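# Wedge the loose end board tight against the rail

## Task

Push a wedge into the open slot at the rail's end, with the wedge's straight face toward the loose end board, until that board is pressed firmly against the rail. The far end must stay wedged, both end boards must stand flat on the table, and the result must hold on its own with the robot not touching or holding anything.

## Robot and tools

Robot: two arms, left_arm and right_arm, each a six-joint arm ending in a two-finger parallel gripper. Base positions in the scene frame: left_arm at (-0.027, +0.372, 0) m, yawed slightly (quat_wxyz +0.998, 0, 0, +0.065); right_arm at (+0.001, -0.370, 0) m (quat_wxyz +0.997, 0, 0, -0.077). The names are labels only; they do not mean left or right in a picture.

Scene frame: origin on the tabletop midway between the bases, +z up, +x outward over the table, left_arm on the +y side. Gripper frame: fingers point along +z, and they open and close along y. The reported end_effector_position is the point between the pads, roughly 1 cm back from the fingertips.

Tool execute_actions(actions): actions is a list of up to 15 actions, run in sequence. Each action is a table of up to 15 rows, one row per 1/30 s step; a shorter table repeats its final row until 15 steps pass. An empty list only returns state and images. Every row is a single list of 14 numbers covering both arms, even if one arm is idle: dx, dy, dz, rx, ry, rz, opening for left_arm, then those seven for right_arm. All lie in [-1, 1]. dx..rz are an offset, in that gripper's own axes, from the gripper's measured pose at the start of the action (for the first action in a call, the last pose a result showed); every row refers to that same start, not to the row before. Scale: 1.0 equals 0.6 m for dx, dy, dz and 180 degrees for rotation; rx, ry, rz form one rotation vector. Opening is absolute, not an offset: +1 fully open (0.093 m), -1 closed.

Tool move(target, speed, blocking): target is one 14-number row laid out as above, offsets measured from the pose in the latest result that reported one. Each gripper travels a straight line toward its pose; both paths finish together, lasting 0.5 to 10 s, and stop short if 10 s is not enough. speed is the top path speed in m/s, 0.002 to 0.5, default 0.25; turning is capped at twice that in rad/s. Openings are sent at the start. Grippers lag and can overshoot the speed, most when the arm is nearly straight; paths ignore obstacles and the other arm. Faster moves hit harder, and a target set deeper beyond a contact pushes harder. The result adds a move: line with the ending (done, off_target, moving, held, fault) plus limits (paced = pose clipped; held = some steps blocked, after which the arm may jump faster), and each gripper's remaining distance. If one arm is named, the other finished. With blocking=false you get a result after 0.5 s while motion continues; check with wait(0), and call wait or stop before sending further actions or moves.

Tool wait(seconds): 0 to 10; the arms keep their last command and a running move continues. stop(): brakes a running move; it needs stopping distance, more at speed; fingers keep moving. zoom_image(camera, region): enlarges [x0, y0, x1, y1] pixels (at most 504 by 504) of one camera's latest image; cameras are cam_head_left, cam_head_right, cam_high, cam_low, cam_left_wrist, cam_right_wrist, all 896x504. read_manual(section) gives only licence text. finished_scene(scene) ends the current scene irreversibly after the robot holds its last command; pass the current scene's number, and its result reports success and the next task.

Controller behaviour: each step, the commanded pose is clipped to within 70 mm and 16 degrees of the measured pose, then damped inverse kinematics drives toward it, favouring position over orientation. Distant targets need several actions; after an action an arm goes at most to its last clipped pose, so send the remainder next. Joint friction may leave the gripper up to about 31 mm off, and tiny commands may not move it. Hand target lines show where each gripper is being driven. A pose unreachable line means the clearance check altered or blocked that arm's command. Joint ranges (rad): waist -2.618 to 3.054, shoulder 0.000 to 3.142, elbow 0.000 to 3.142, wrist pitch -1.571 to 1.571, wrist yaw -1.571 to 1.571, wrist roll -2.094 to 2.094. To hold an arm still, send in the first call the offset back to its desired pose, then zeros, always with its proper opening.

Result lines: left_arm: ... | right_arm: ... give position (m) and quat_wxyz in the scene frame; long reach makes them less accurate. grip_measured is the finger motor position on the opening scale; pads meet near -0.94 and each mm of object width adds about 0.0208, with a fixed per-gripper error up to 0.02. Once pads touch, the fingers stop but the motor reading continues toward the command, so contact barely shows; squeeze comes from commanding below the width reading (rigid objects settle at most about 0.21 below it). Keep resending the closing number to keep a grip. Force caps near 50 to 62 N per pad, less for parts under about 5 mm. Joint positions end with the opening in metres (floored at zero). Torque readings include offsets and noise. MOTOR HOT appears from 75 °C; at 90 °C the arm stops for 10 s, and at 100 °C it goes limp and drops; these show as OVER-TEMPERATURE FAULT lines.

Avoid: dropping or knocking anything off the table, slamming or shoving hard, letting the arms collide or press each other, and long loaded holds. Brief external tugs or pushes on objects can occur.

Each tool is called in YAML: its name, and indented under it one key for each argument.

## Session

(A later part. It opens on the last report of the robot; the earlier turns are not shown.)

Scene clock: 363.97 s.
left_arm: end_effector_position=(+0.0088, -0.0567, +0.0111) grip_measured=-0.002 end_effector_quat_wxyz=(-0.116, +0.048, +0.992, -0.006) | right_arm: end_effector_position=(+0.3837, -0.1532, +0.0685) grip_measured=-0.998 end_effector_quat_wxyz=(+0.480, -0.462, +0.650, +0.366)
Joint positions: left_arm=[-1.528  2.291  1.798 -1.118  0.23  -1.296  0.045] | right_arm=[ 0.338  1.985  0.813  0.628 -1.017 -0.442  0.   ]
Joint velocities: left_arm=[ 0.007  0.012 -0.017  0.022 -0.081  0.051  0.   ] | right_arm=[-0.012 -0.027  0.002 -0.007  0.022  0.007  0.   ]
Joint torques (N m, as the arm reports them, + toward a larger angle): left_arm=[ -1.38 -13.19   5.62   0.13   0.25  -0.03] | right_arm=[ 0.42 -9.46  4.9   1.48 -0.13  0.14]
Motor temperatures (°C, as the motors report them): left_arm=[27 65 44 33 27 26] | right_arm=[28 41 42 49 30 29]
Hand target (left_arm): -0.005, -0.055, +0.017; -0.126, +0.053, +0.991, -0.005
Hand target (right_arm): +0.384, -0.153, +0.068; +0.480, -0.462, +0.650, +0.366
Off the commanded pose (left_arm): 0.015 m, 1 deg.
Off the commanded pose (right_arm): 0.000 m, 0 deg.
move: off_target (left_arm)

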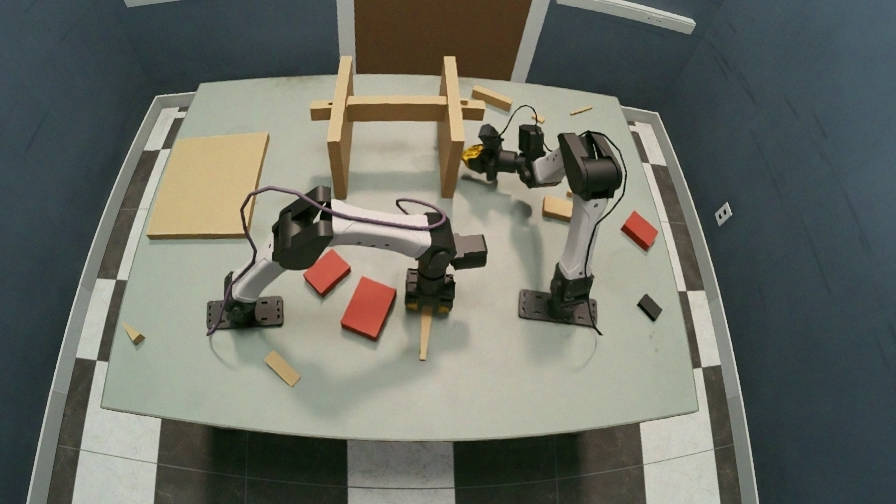

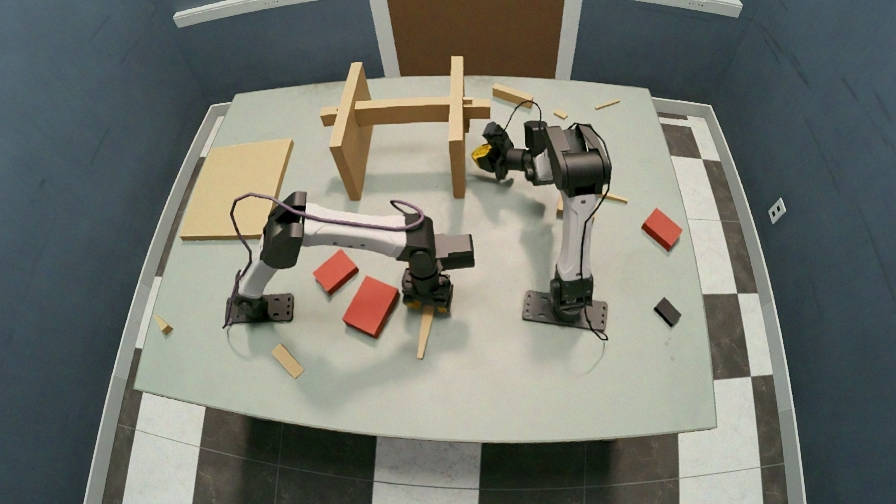

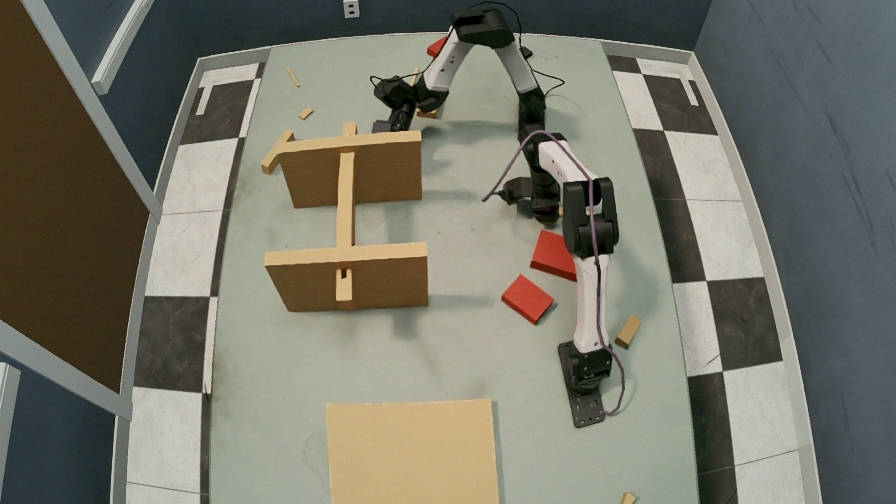

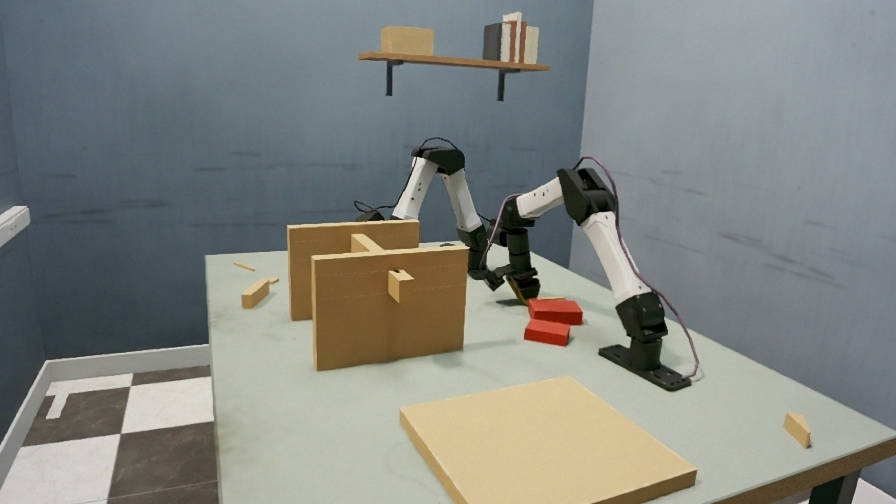

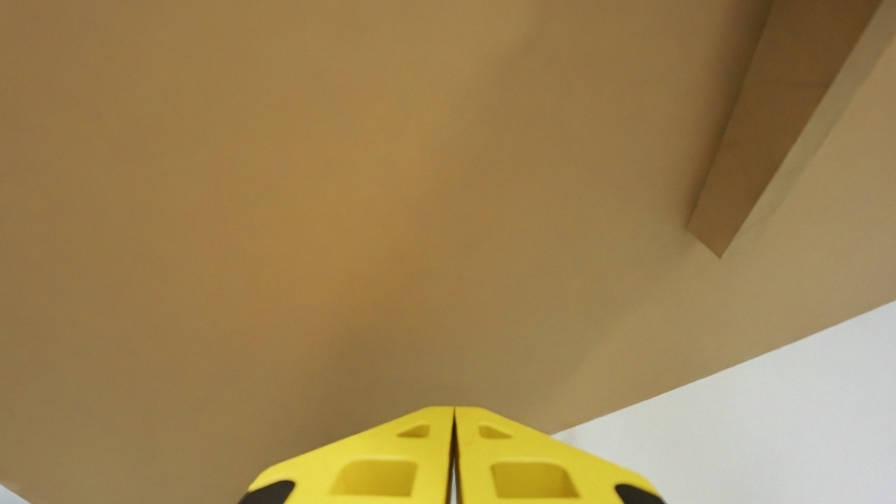

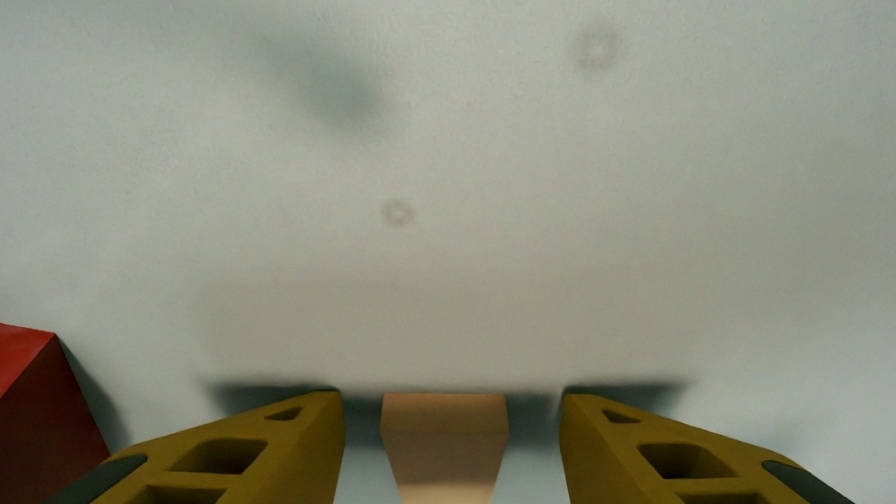

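move:
  target: [0.037, 0.0, -0.012, 0, 0.006, 0.008, 0.0, 0, 0, 0, 0, 0, 0, -1]
  speed: 0.03

Scene clock: 370.27 s.
left_arm: end_effector_position=(-0.0058, -0.0563, +0.0123) grip_measured=-0.002 end_effector_quat_wxyz=(-0.123, +0.060, +0.991, -0.002) | right_arm: end_effector_position=(+0.3837, -0.1532, +0.0685) grip_measured=-0.998 end_effector_quat_wxyz=(+0.480, -0.462, +0.650, +0.366)
Joint positions: left_arm=[-1.557  2.289  1.798 -1.126  0.242 -1.3    0.045] | right_arm=[ 0.338  1.985  0.813  0.628 -1.017 -0.442  0.   ]
Joint velocities: left_arm=[-0.012 -0.012 -0.007 -0.037  0.051 -0.007 -0.001] | right_arm=[ 0.022  0.012 -0.007 -0.022  0.051  0.066  0.   ]
Joint torques (N m, as the arm reports them, + toward a larger angle): left_arm=[ -0.4  -14.04   5.95   0.08   0.14  -0.02] | right_arm=[ 0.41 -9.46  4.9   1.48 -0.13  0.14]
Motor temperatures (°C, as the motors report them): left_arm=[27 67 44 33 27 26] | right_arm=[28 41 42 49 30 29]
Hand target (left_arm): -0.011, -0.054, +0.022; -0.125, +0.061, +0.990, -0.006
Hand target (right_arm): +0.384, -0.153, +0.068; +0.480, -0.462, +0.650, +0.366
Off the commanded pose (left_arm): 0.012 m, 1 deg.
Off the commanded pose (right_arm): 0.000 m, 0 deg.
move: off_target (left_arm)

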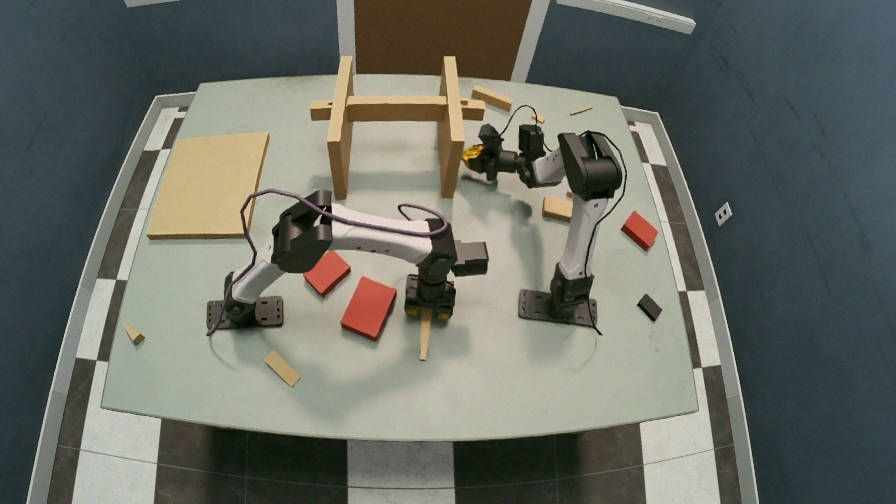

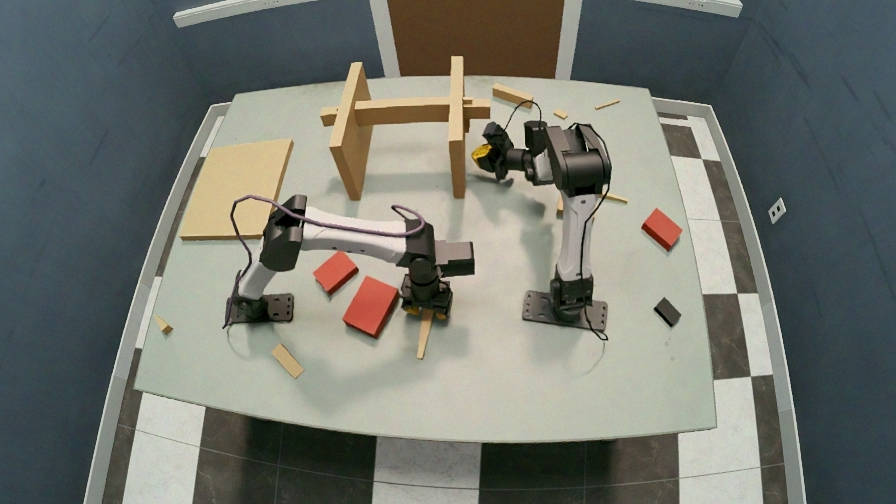

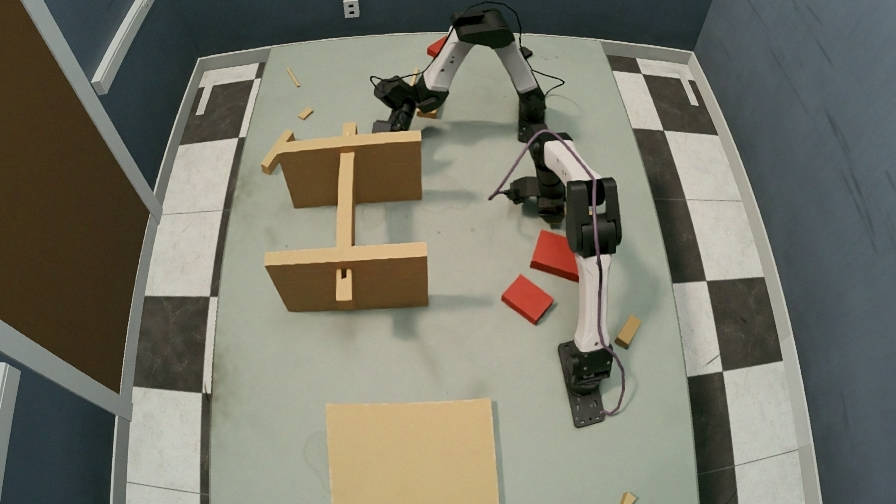

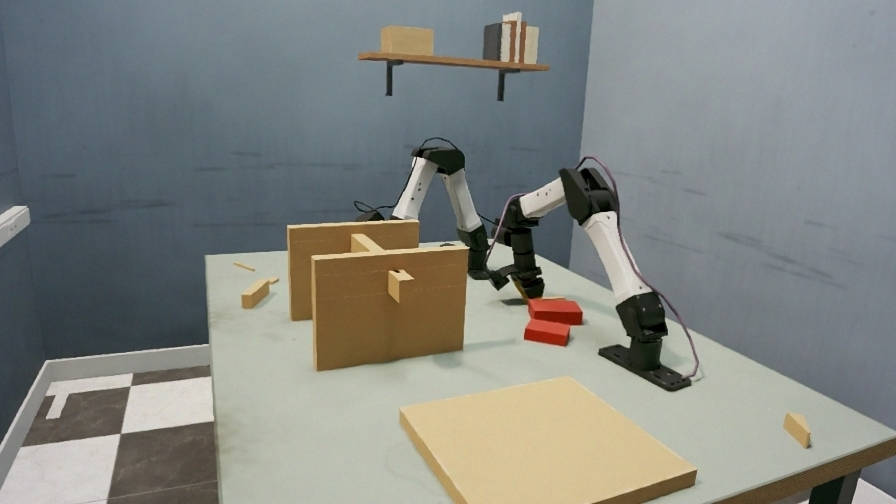

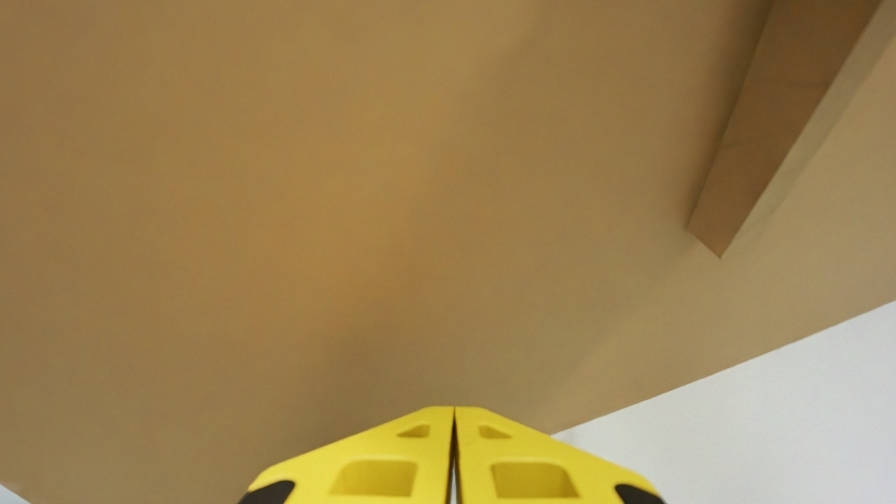

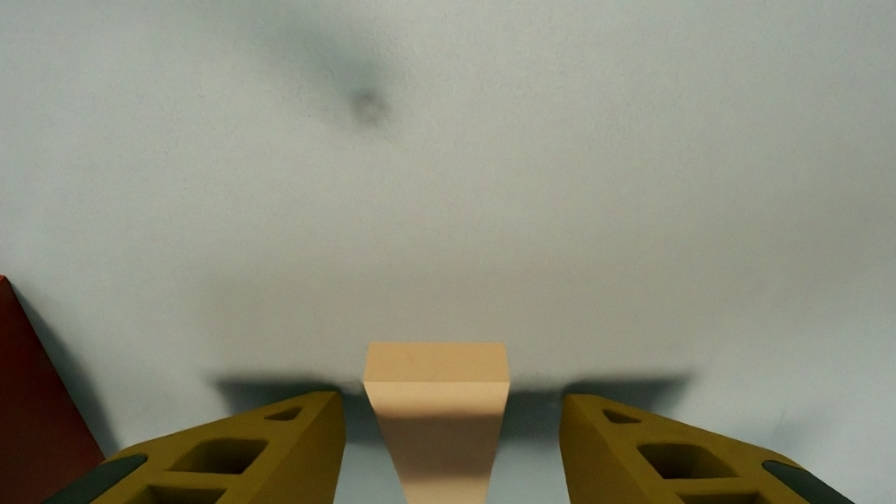

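move:
  target: [0.0, 0.0, 0.005, 0, 0, 0, -0.75, 0, 0, 0, 0, 0, 0, -1]
  speed: 0.03

Scene clock: 376.13 s.
left_arm: end_effector_position=(-0.0059, -0.0562, +0.0123) grip_measured=-0.682 end_effector_quat_wxyz=(-0.123, +0.060, +0.991, -0.002) | right_arm: end_effector_position=(+0.3837, -0.1532, +0.0685) grip_measured=-0.998 end_effector_quat_wxyz=(+0.480, -0.462, +0.650, +0.366)
Joint positions: left_arm=[-1.557  2.289  1.798 -1.126  0.242 -1.3    0.012] | right_arm=[ 0.338  1.985  0.813  0.628 -1.017 -0.442  0.   ]
Joint velocities: left_arm=[-0.017  0.002 -0.007  0.007 -0.007 -0.022  0.   ] | right_arm=[-0.002 -0.002 -0.012 -0.051 -0.007 -0.022  0.   ]
Joint torques (N m, as the arm reports them, + toward a larger angle): left_arm=[  0.1  -11.73   6.05   0.33   0.08   0.08] | right_arm=[ 0.41 -9.47  4.9   1.48 -0.13  0.14]
Motor temperatures (°C, as the motors report them): left_arm=[27 69 44 33 27 26] | right_arm=[28 41 42 49 30 29]
Hand target (left_arm): -0.006, -0.056, +0.009; -0.123, +0.060, +0.991, -0.002
Hand target (right_arm): +0.384, -0.153, +0.068; +0.480, -0.462, +0.650, +0.366
Off the commanded pose (left_arm): 0.003 m, 0 deg.
Off the commanded pose (right_arm): 0.000 m, 0 deg.
move: done

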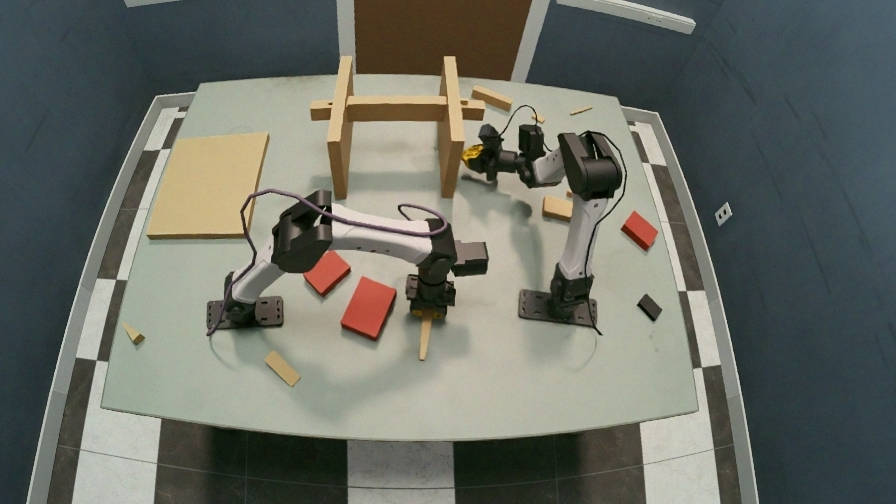

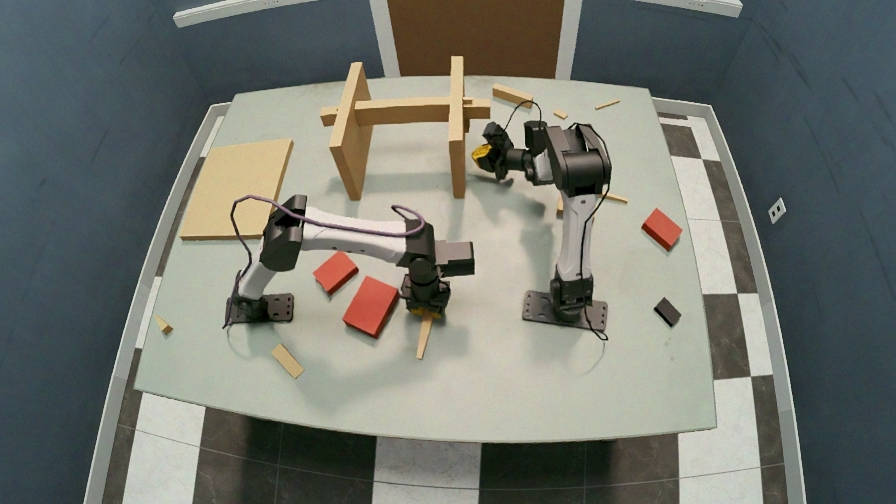

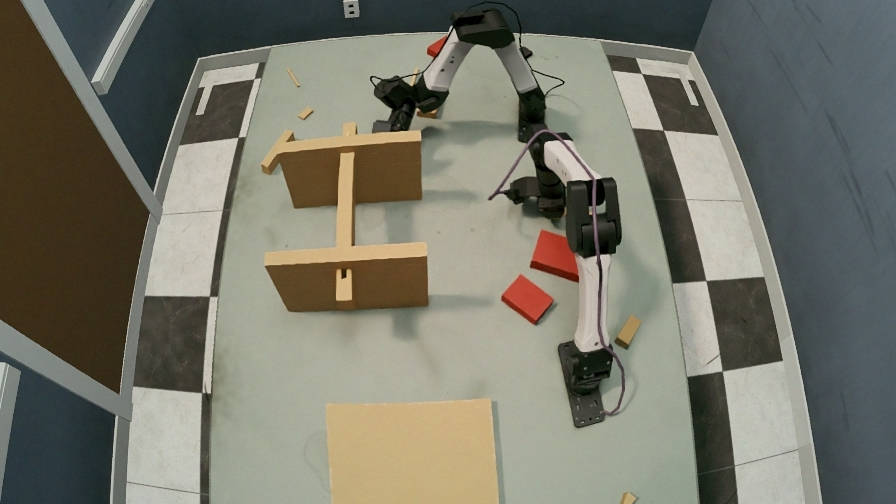

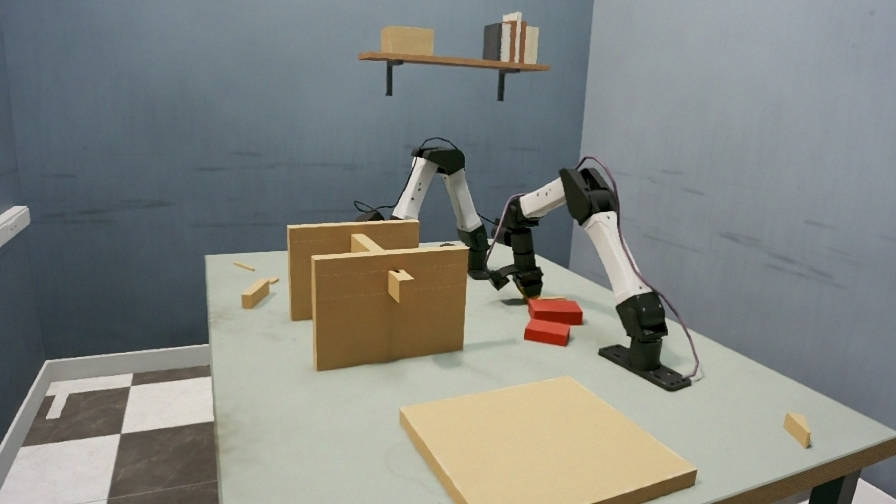

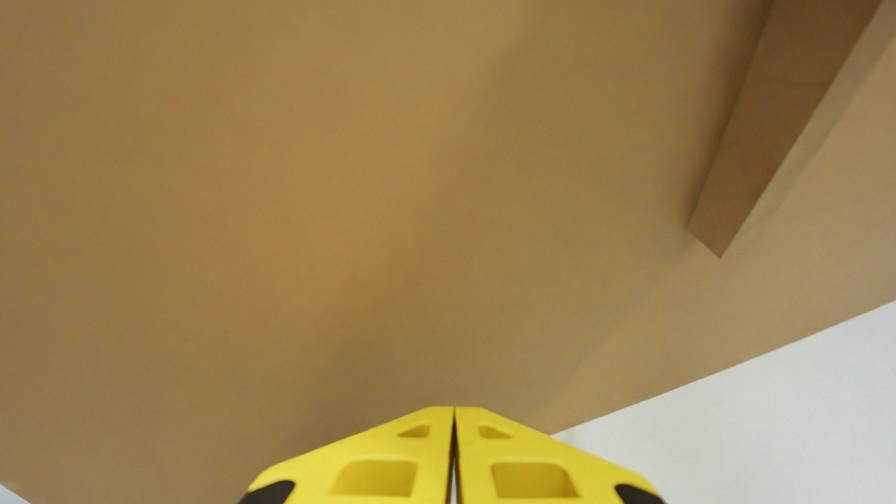

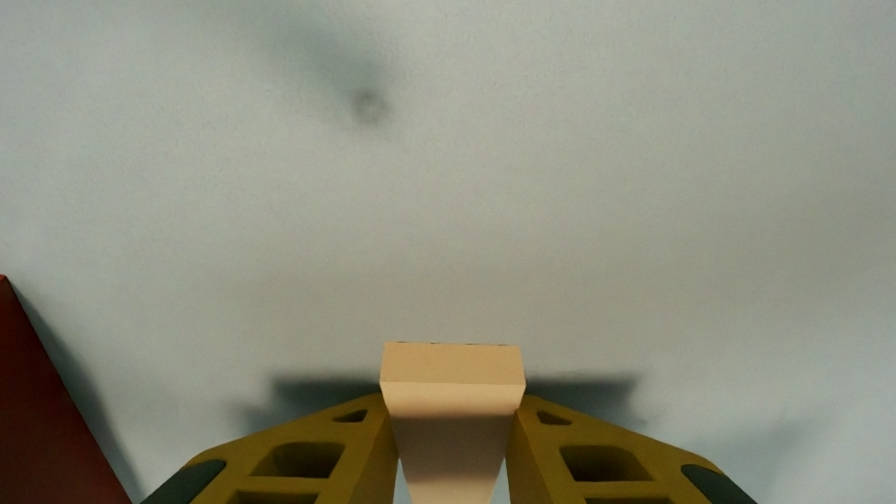

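move:
  target: [0.0306, 0.0826, -0.2177, 0, 0, 0, -0.75, 0, 0, 0, 0, 0, 0, -1]
  speed: 0.12

Scene clock: 392.97 s.
left_arm: end_effector_position=(+0.0065, -0.0045, +0.1304) grip_measured=-0.682 end_effector_quat_wxyz=(-0.128, +0.059, +0.990, +0.010) | right_arm: end_effector_position=(+0.3837, -0.1532, +0.0685) grip_measured=-0.998 end_effector_quat_wxyz=(+0.480, -0.462, +0.650, +0.366)
Joint positions: left_arm=[-1.505  2.064  1.907 -1.499  0.242 -1.244  0.012] | right_arm=[ 0.338  1.985  0.813  0.628 -1.017 -0.442  0.   ]
Joint velocities: left_arm=[-0.007 -0.002 -0.017  0.022  0.037 -0.081  0.001] | right_arm=[-0.017 -0.017 -0.012  0.037 -0.007  0.037  0.   ]
Joint torques (N m, as the arm reports them, + toward a larger angle): left_arm=[  1.01 -11.38   8.28   0.     0.07   0.18] | right_arm=[ 0.4  -9.46  4.9   1.48 -0.13  0.14]
Motor temperatures (°C, as the motors report them): left_arm=[27 69 44 32 27 26] | right_arm=[28 41 42 49 30 29]
Hand target (left_arm): +0.011, -0.005, +0.142; -0.123, +0.060, +0.991, -0.003
Hand target (right_arm): +0.384, -0.153, +0.068; +0.480, -0.462, +0.650, +0.366
Off the commanded pose (left_arm): 0.014 m, 1 deg.
Off the commanded pose (right_arm): 0.000 m, 0 deg.
move: off_target (left_arm)

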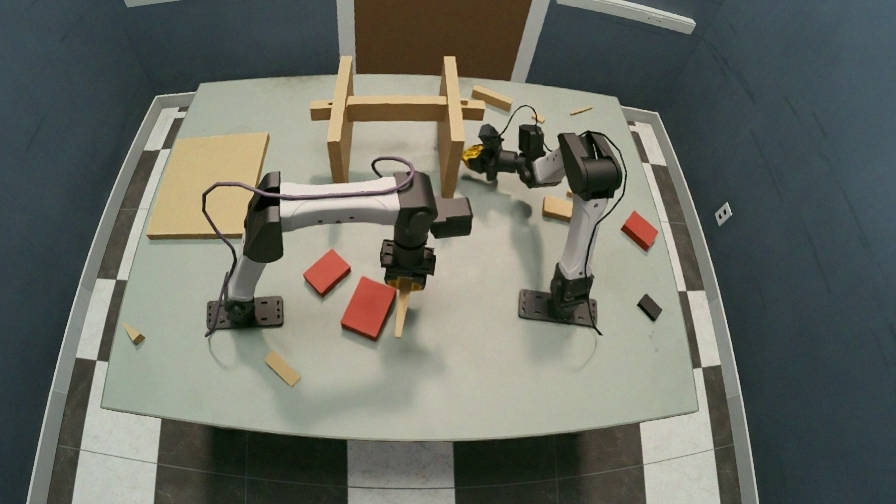

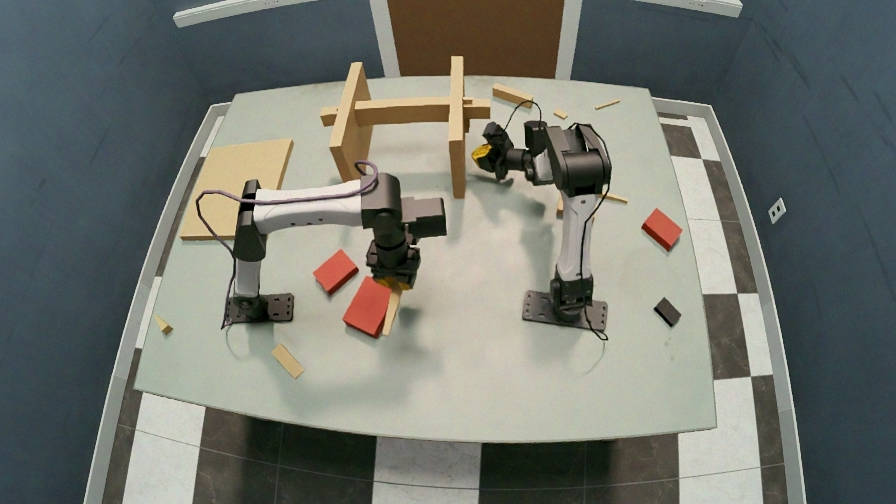

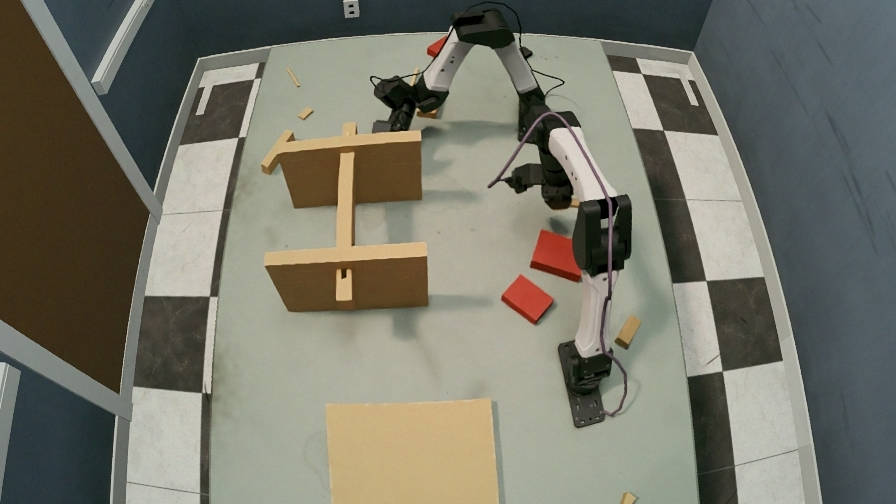

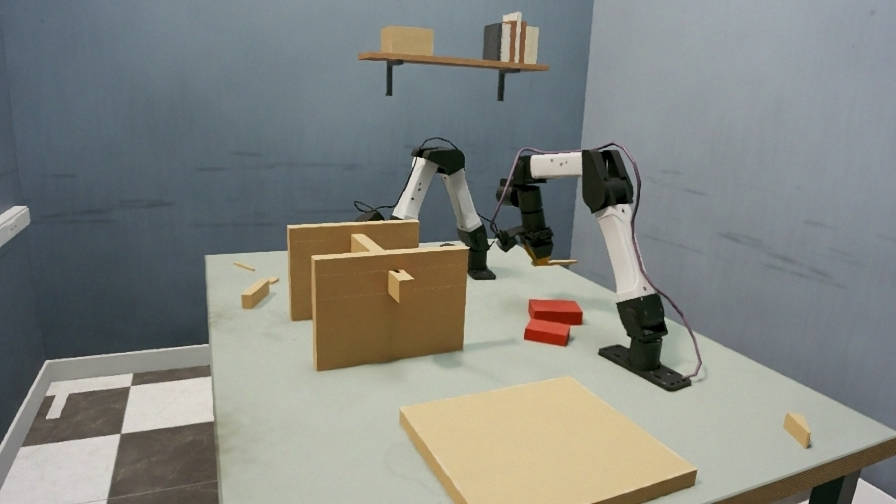

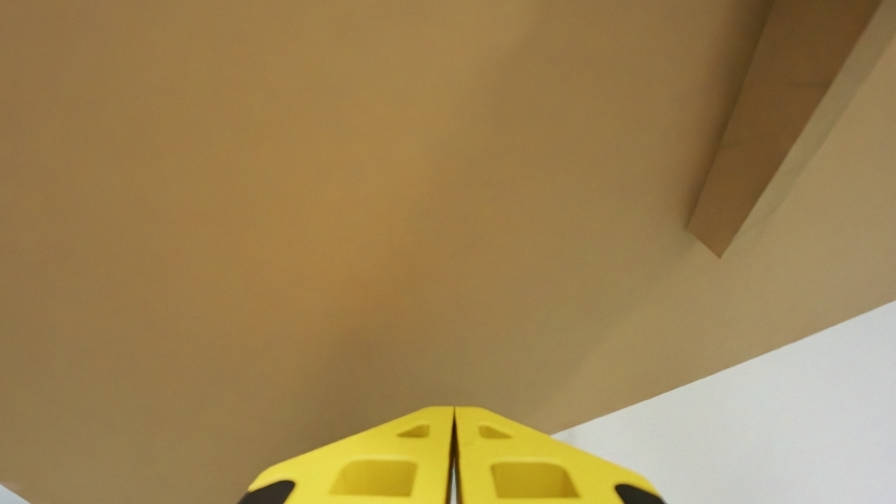

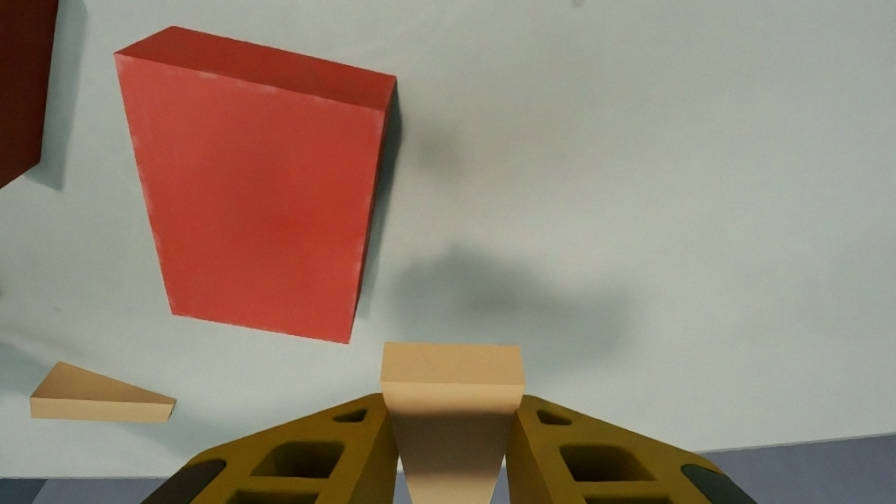

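move:
  target: [-0.3582, 0.3591, -0.4709, -0.0200, -0.5029, -0.0372, -0.75, 0, 0, 0, 0, 0, 0, -1]
  speed: 0.2

Scene clock: 420.90 s.
left_arm: end_effector_position=(+0.3014, +0.1696, +0.3276) grip_measured=-0.682 end_effector_quat_wxyz=(+0.588, +0.032, +0.808, +0.017) | right_arm: end_effector_position=(+0.3837, -0.1532, +0.0685) grip_measured=-0.998 end_effector_quat_wxyz=(+0.480, -0.462, +0.650, +0.366)
Joint positions: left_arm=[-1.004  1.294  1.232 -0.399 -0.808 -0.275  0.012] | right_arm=[ 0.338  1.985  0.813  0.628 -1.017 -0.442  0.   ]
Joint velocities: left_arm=[ 0.012 -0.007  0.007 -0.051 -0.022 -0.022 -0.001] | right_arm=[ 0.002 -0.007  0.002 -0.007 -0.066  0.066  0.   ]
Joint torques (N m, as the arm reports them, + toward a larger angle): left_arm=[ 1.42 -6.22  7.44  2.6  -0.18  0.12] | right_arm=[ 0.4  -9.47  4.89  1.48 -0.13  0.14]
Motor temperatures (°C, as the motors report them): left_arm=[27 69 46 33 27 26] | right_arm=[28 42 42 49 30 29]
Hand target (left_arm): +0.306, +0.175, +0.346; +0.614, +0.005, +0.789, -0.003
Hand target (right_arm): +0.384, -0.153, +0.068; +0.480, -0.462, +0.650, +0.366
Off the commanded pose (left_arm): 0.024 m, 6 deg.
Off the commanded pose (right_arm): 0.000 m, 0 deg.
move: off_target (left_arm)

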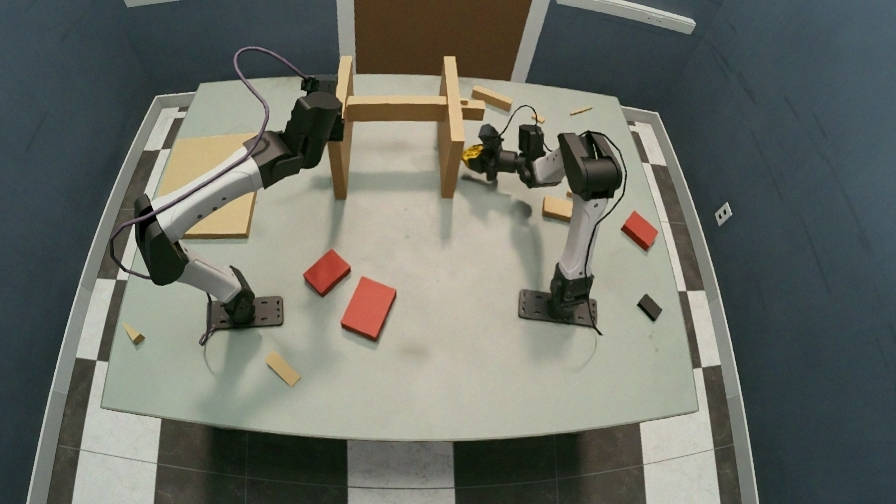

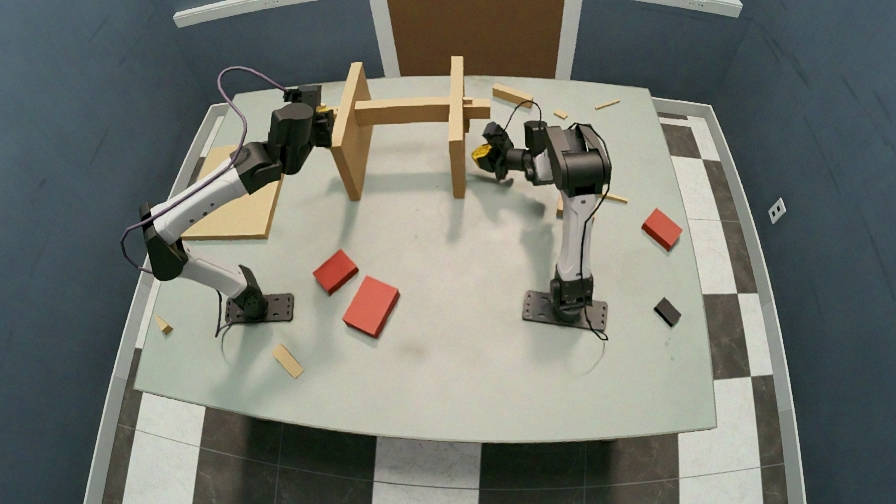

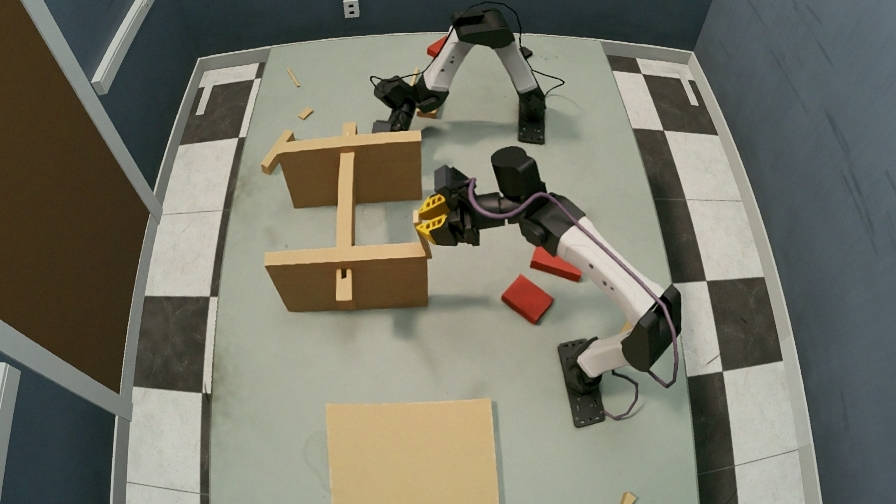

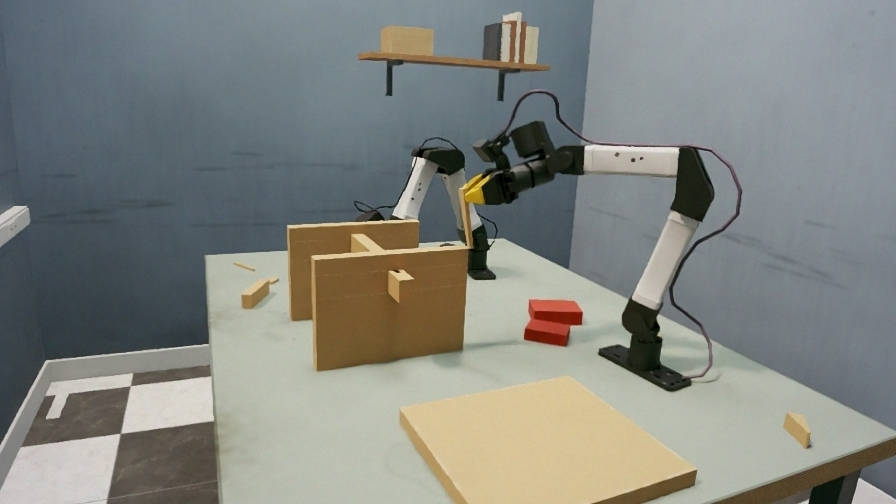

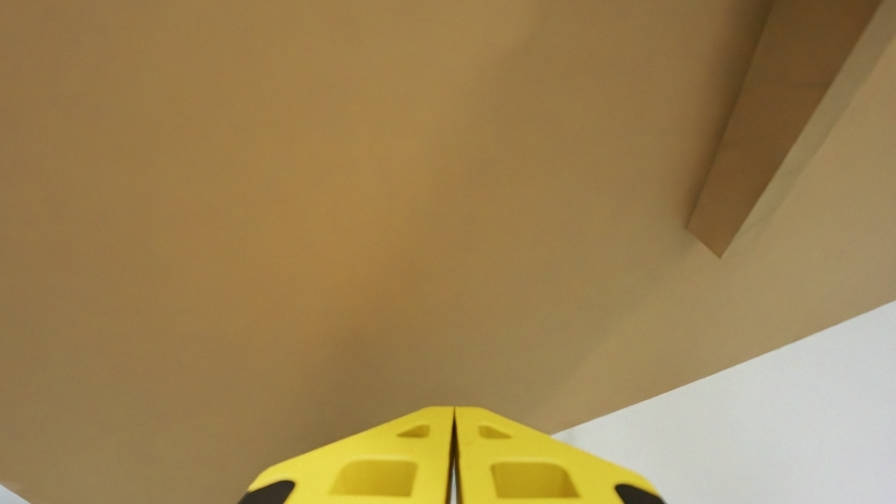

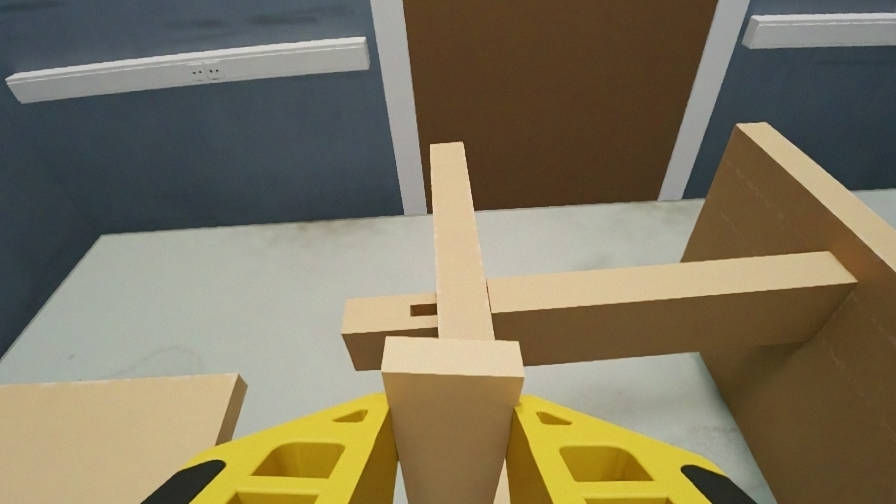

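zoom_image:
  camera: "cam_low"
  region: [380, 150, 560, 300]

zoom_image:
  camera: "cam_high"
  region: [320, 170, 500, 310]

Region (380, 150, 560, 300) of cam_low's 896x504 image, scaled by 2.800, with more detail than that image has.

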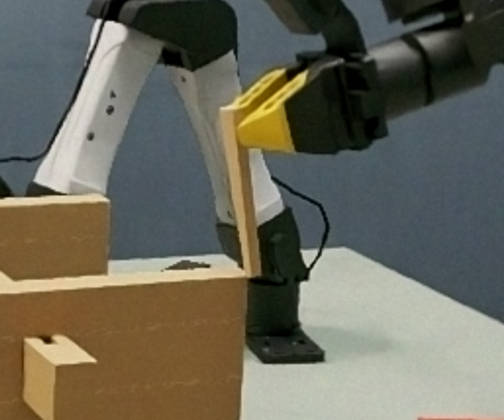

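Region (320, 170, 500, 310) of cam_high's 896x504 image, scaled by 2.800, with more detail than that image has.

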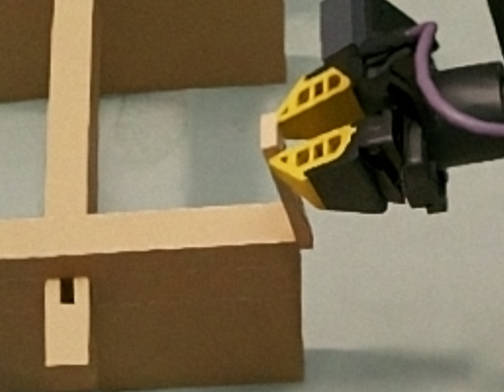

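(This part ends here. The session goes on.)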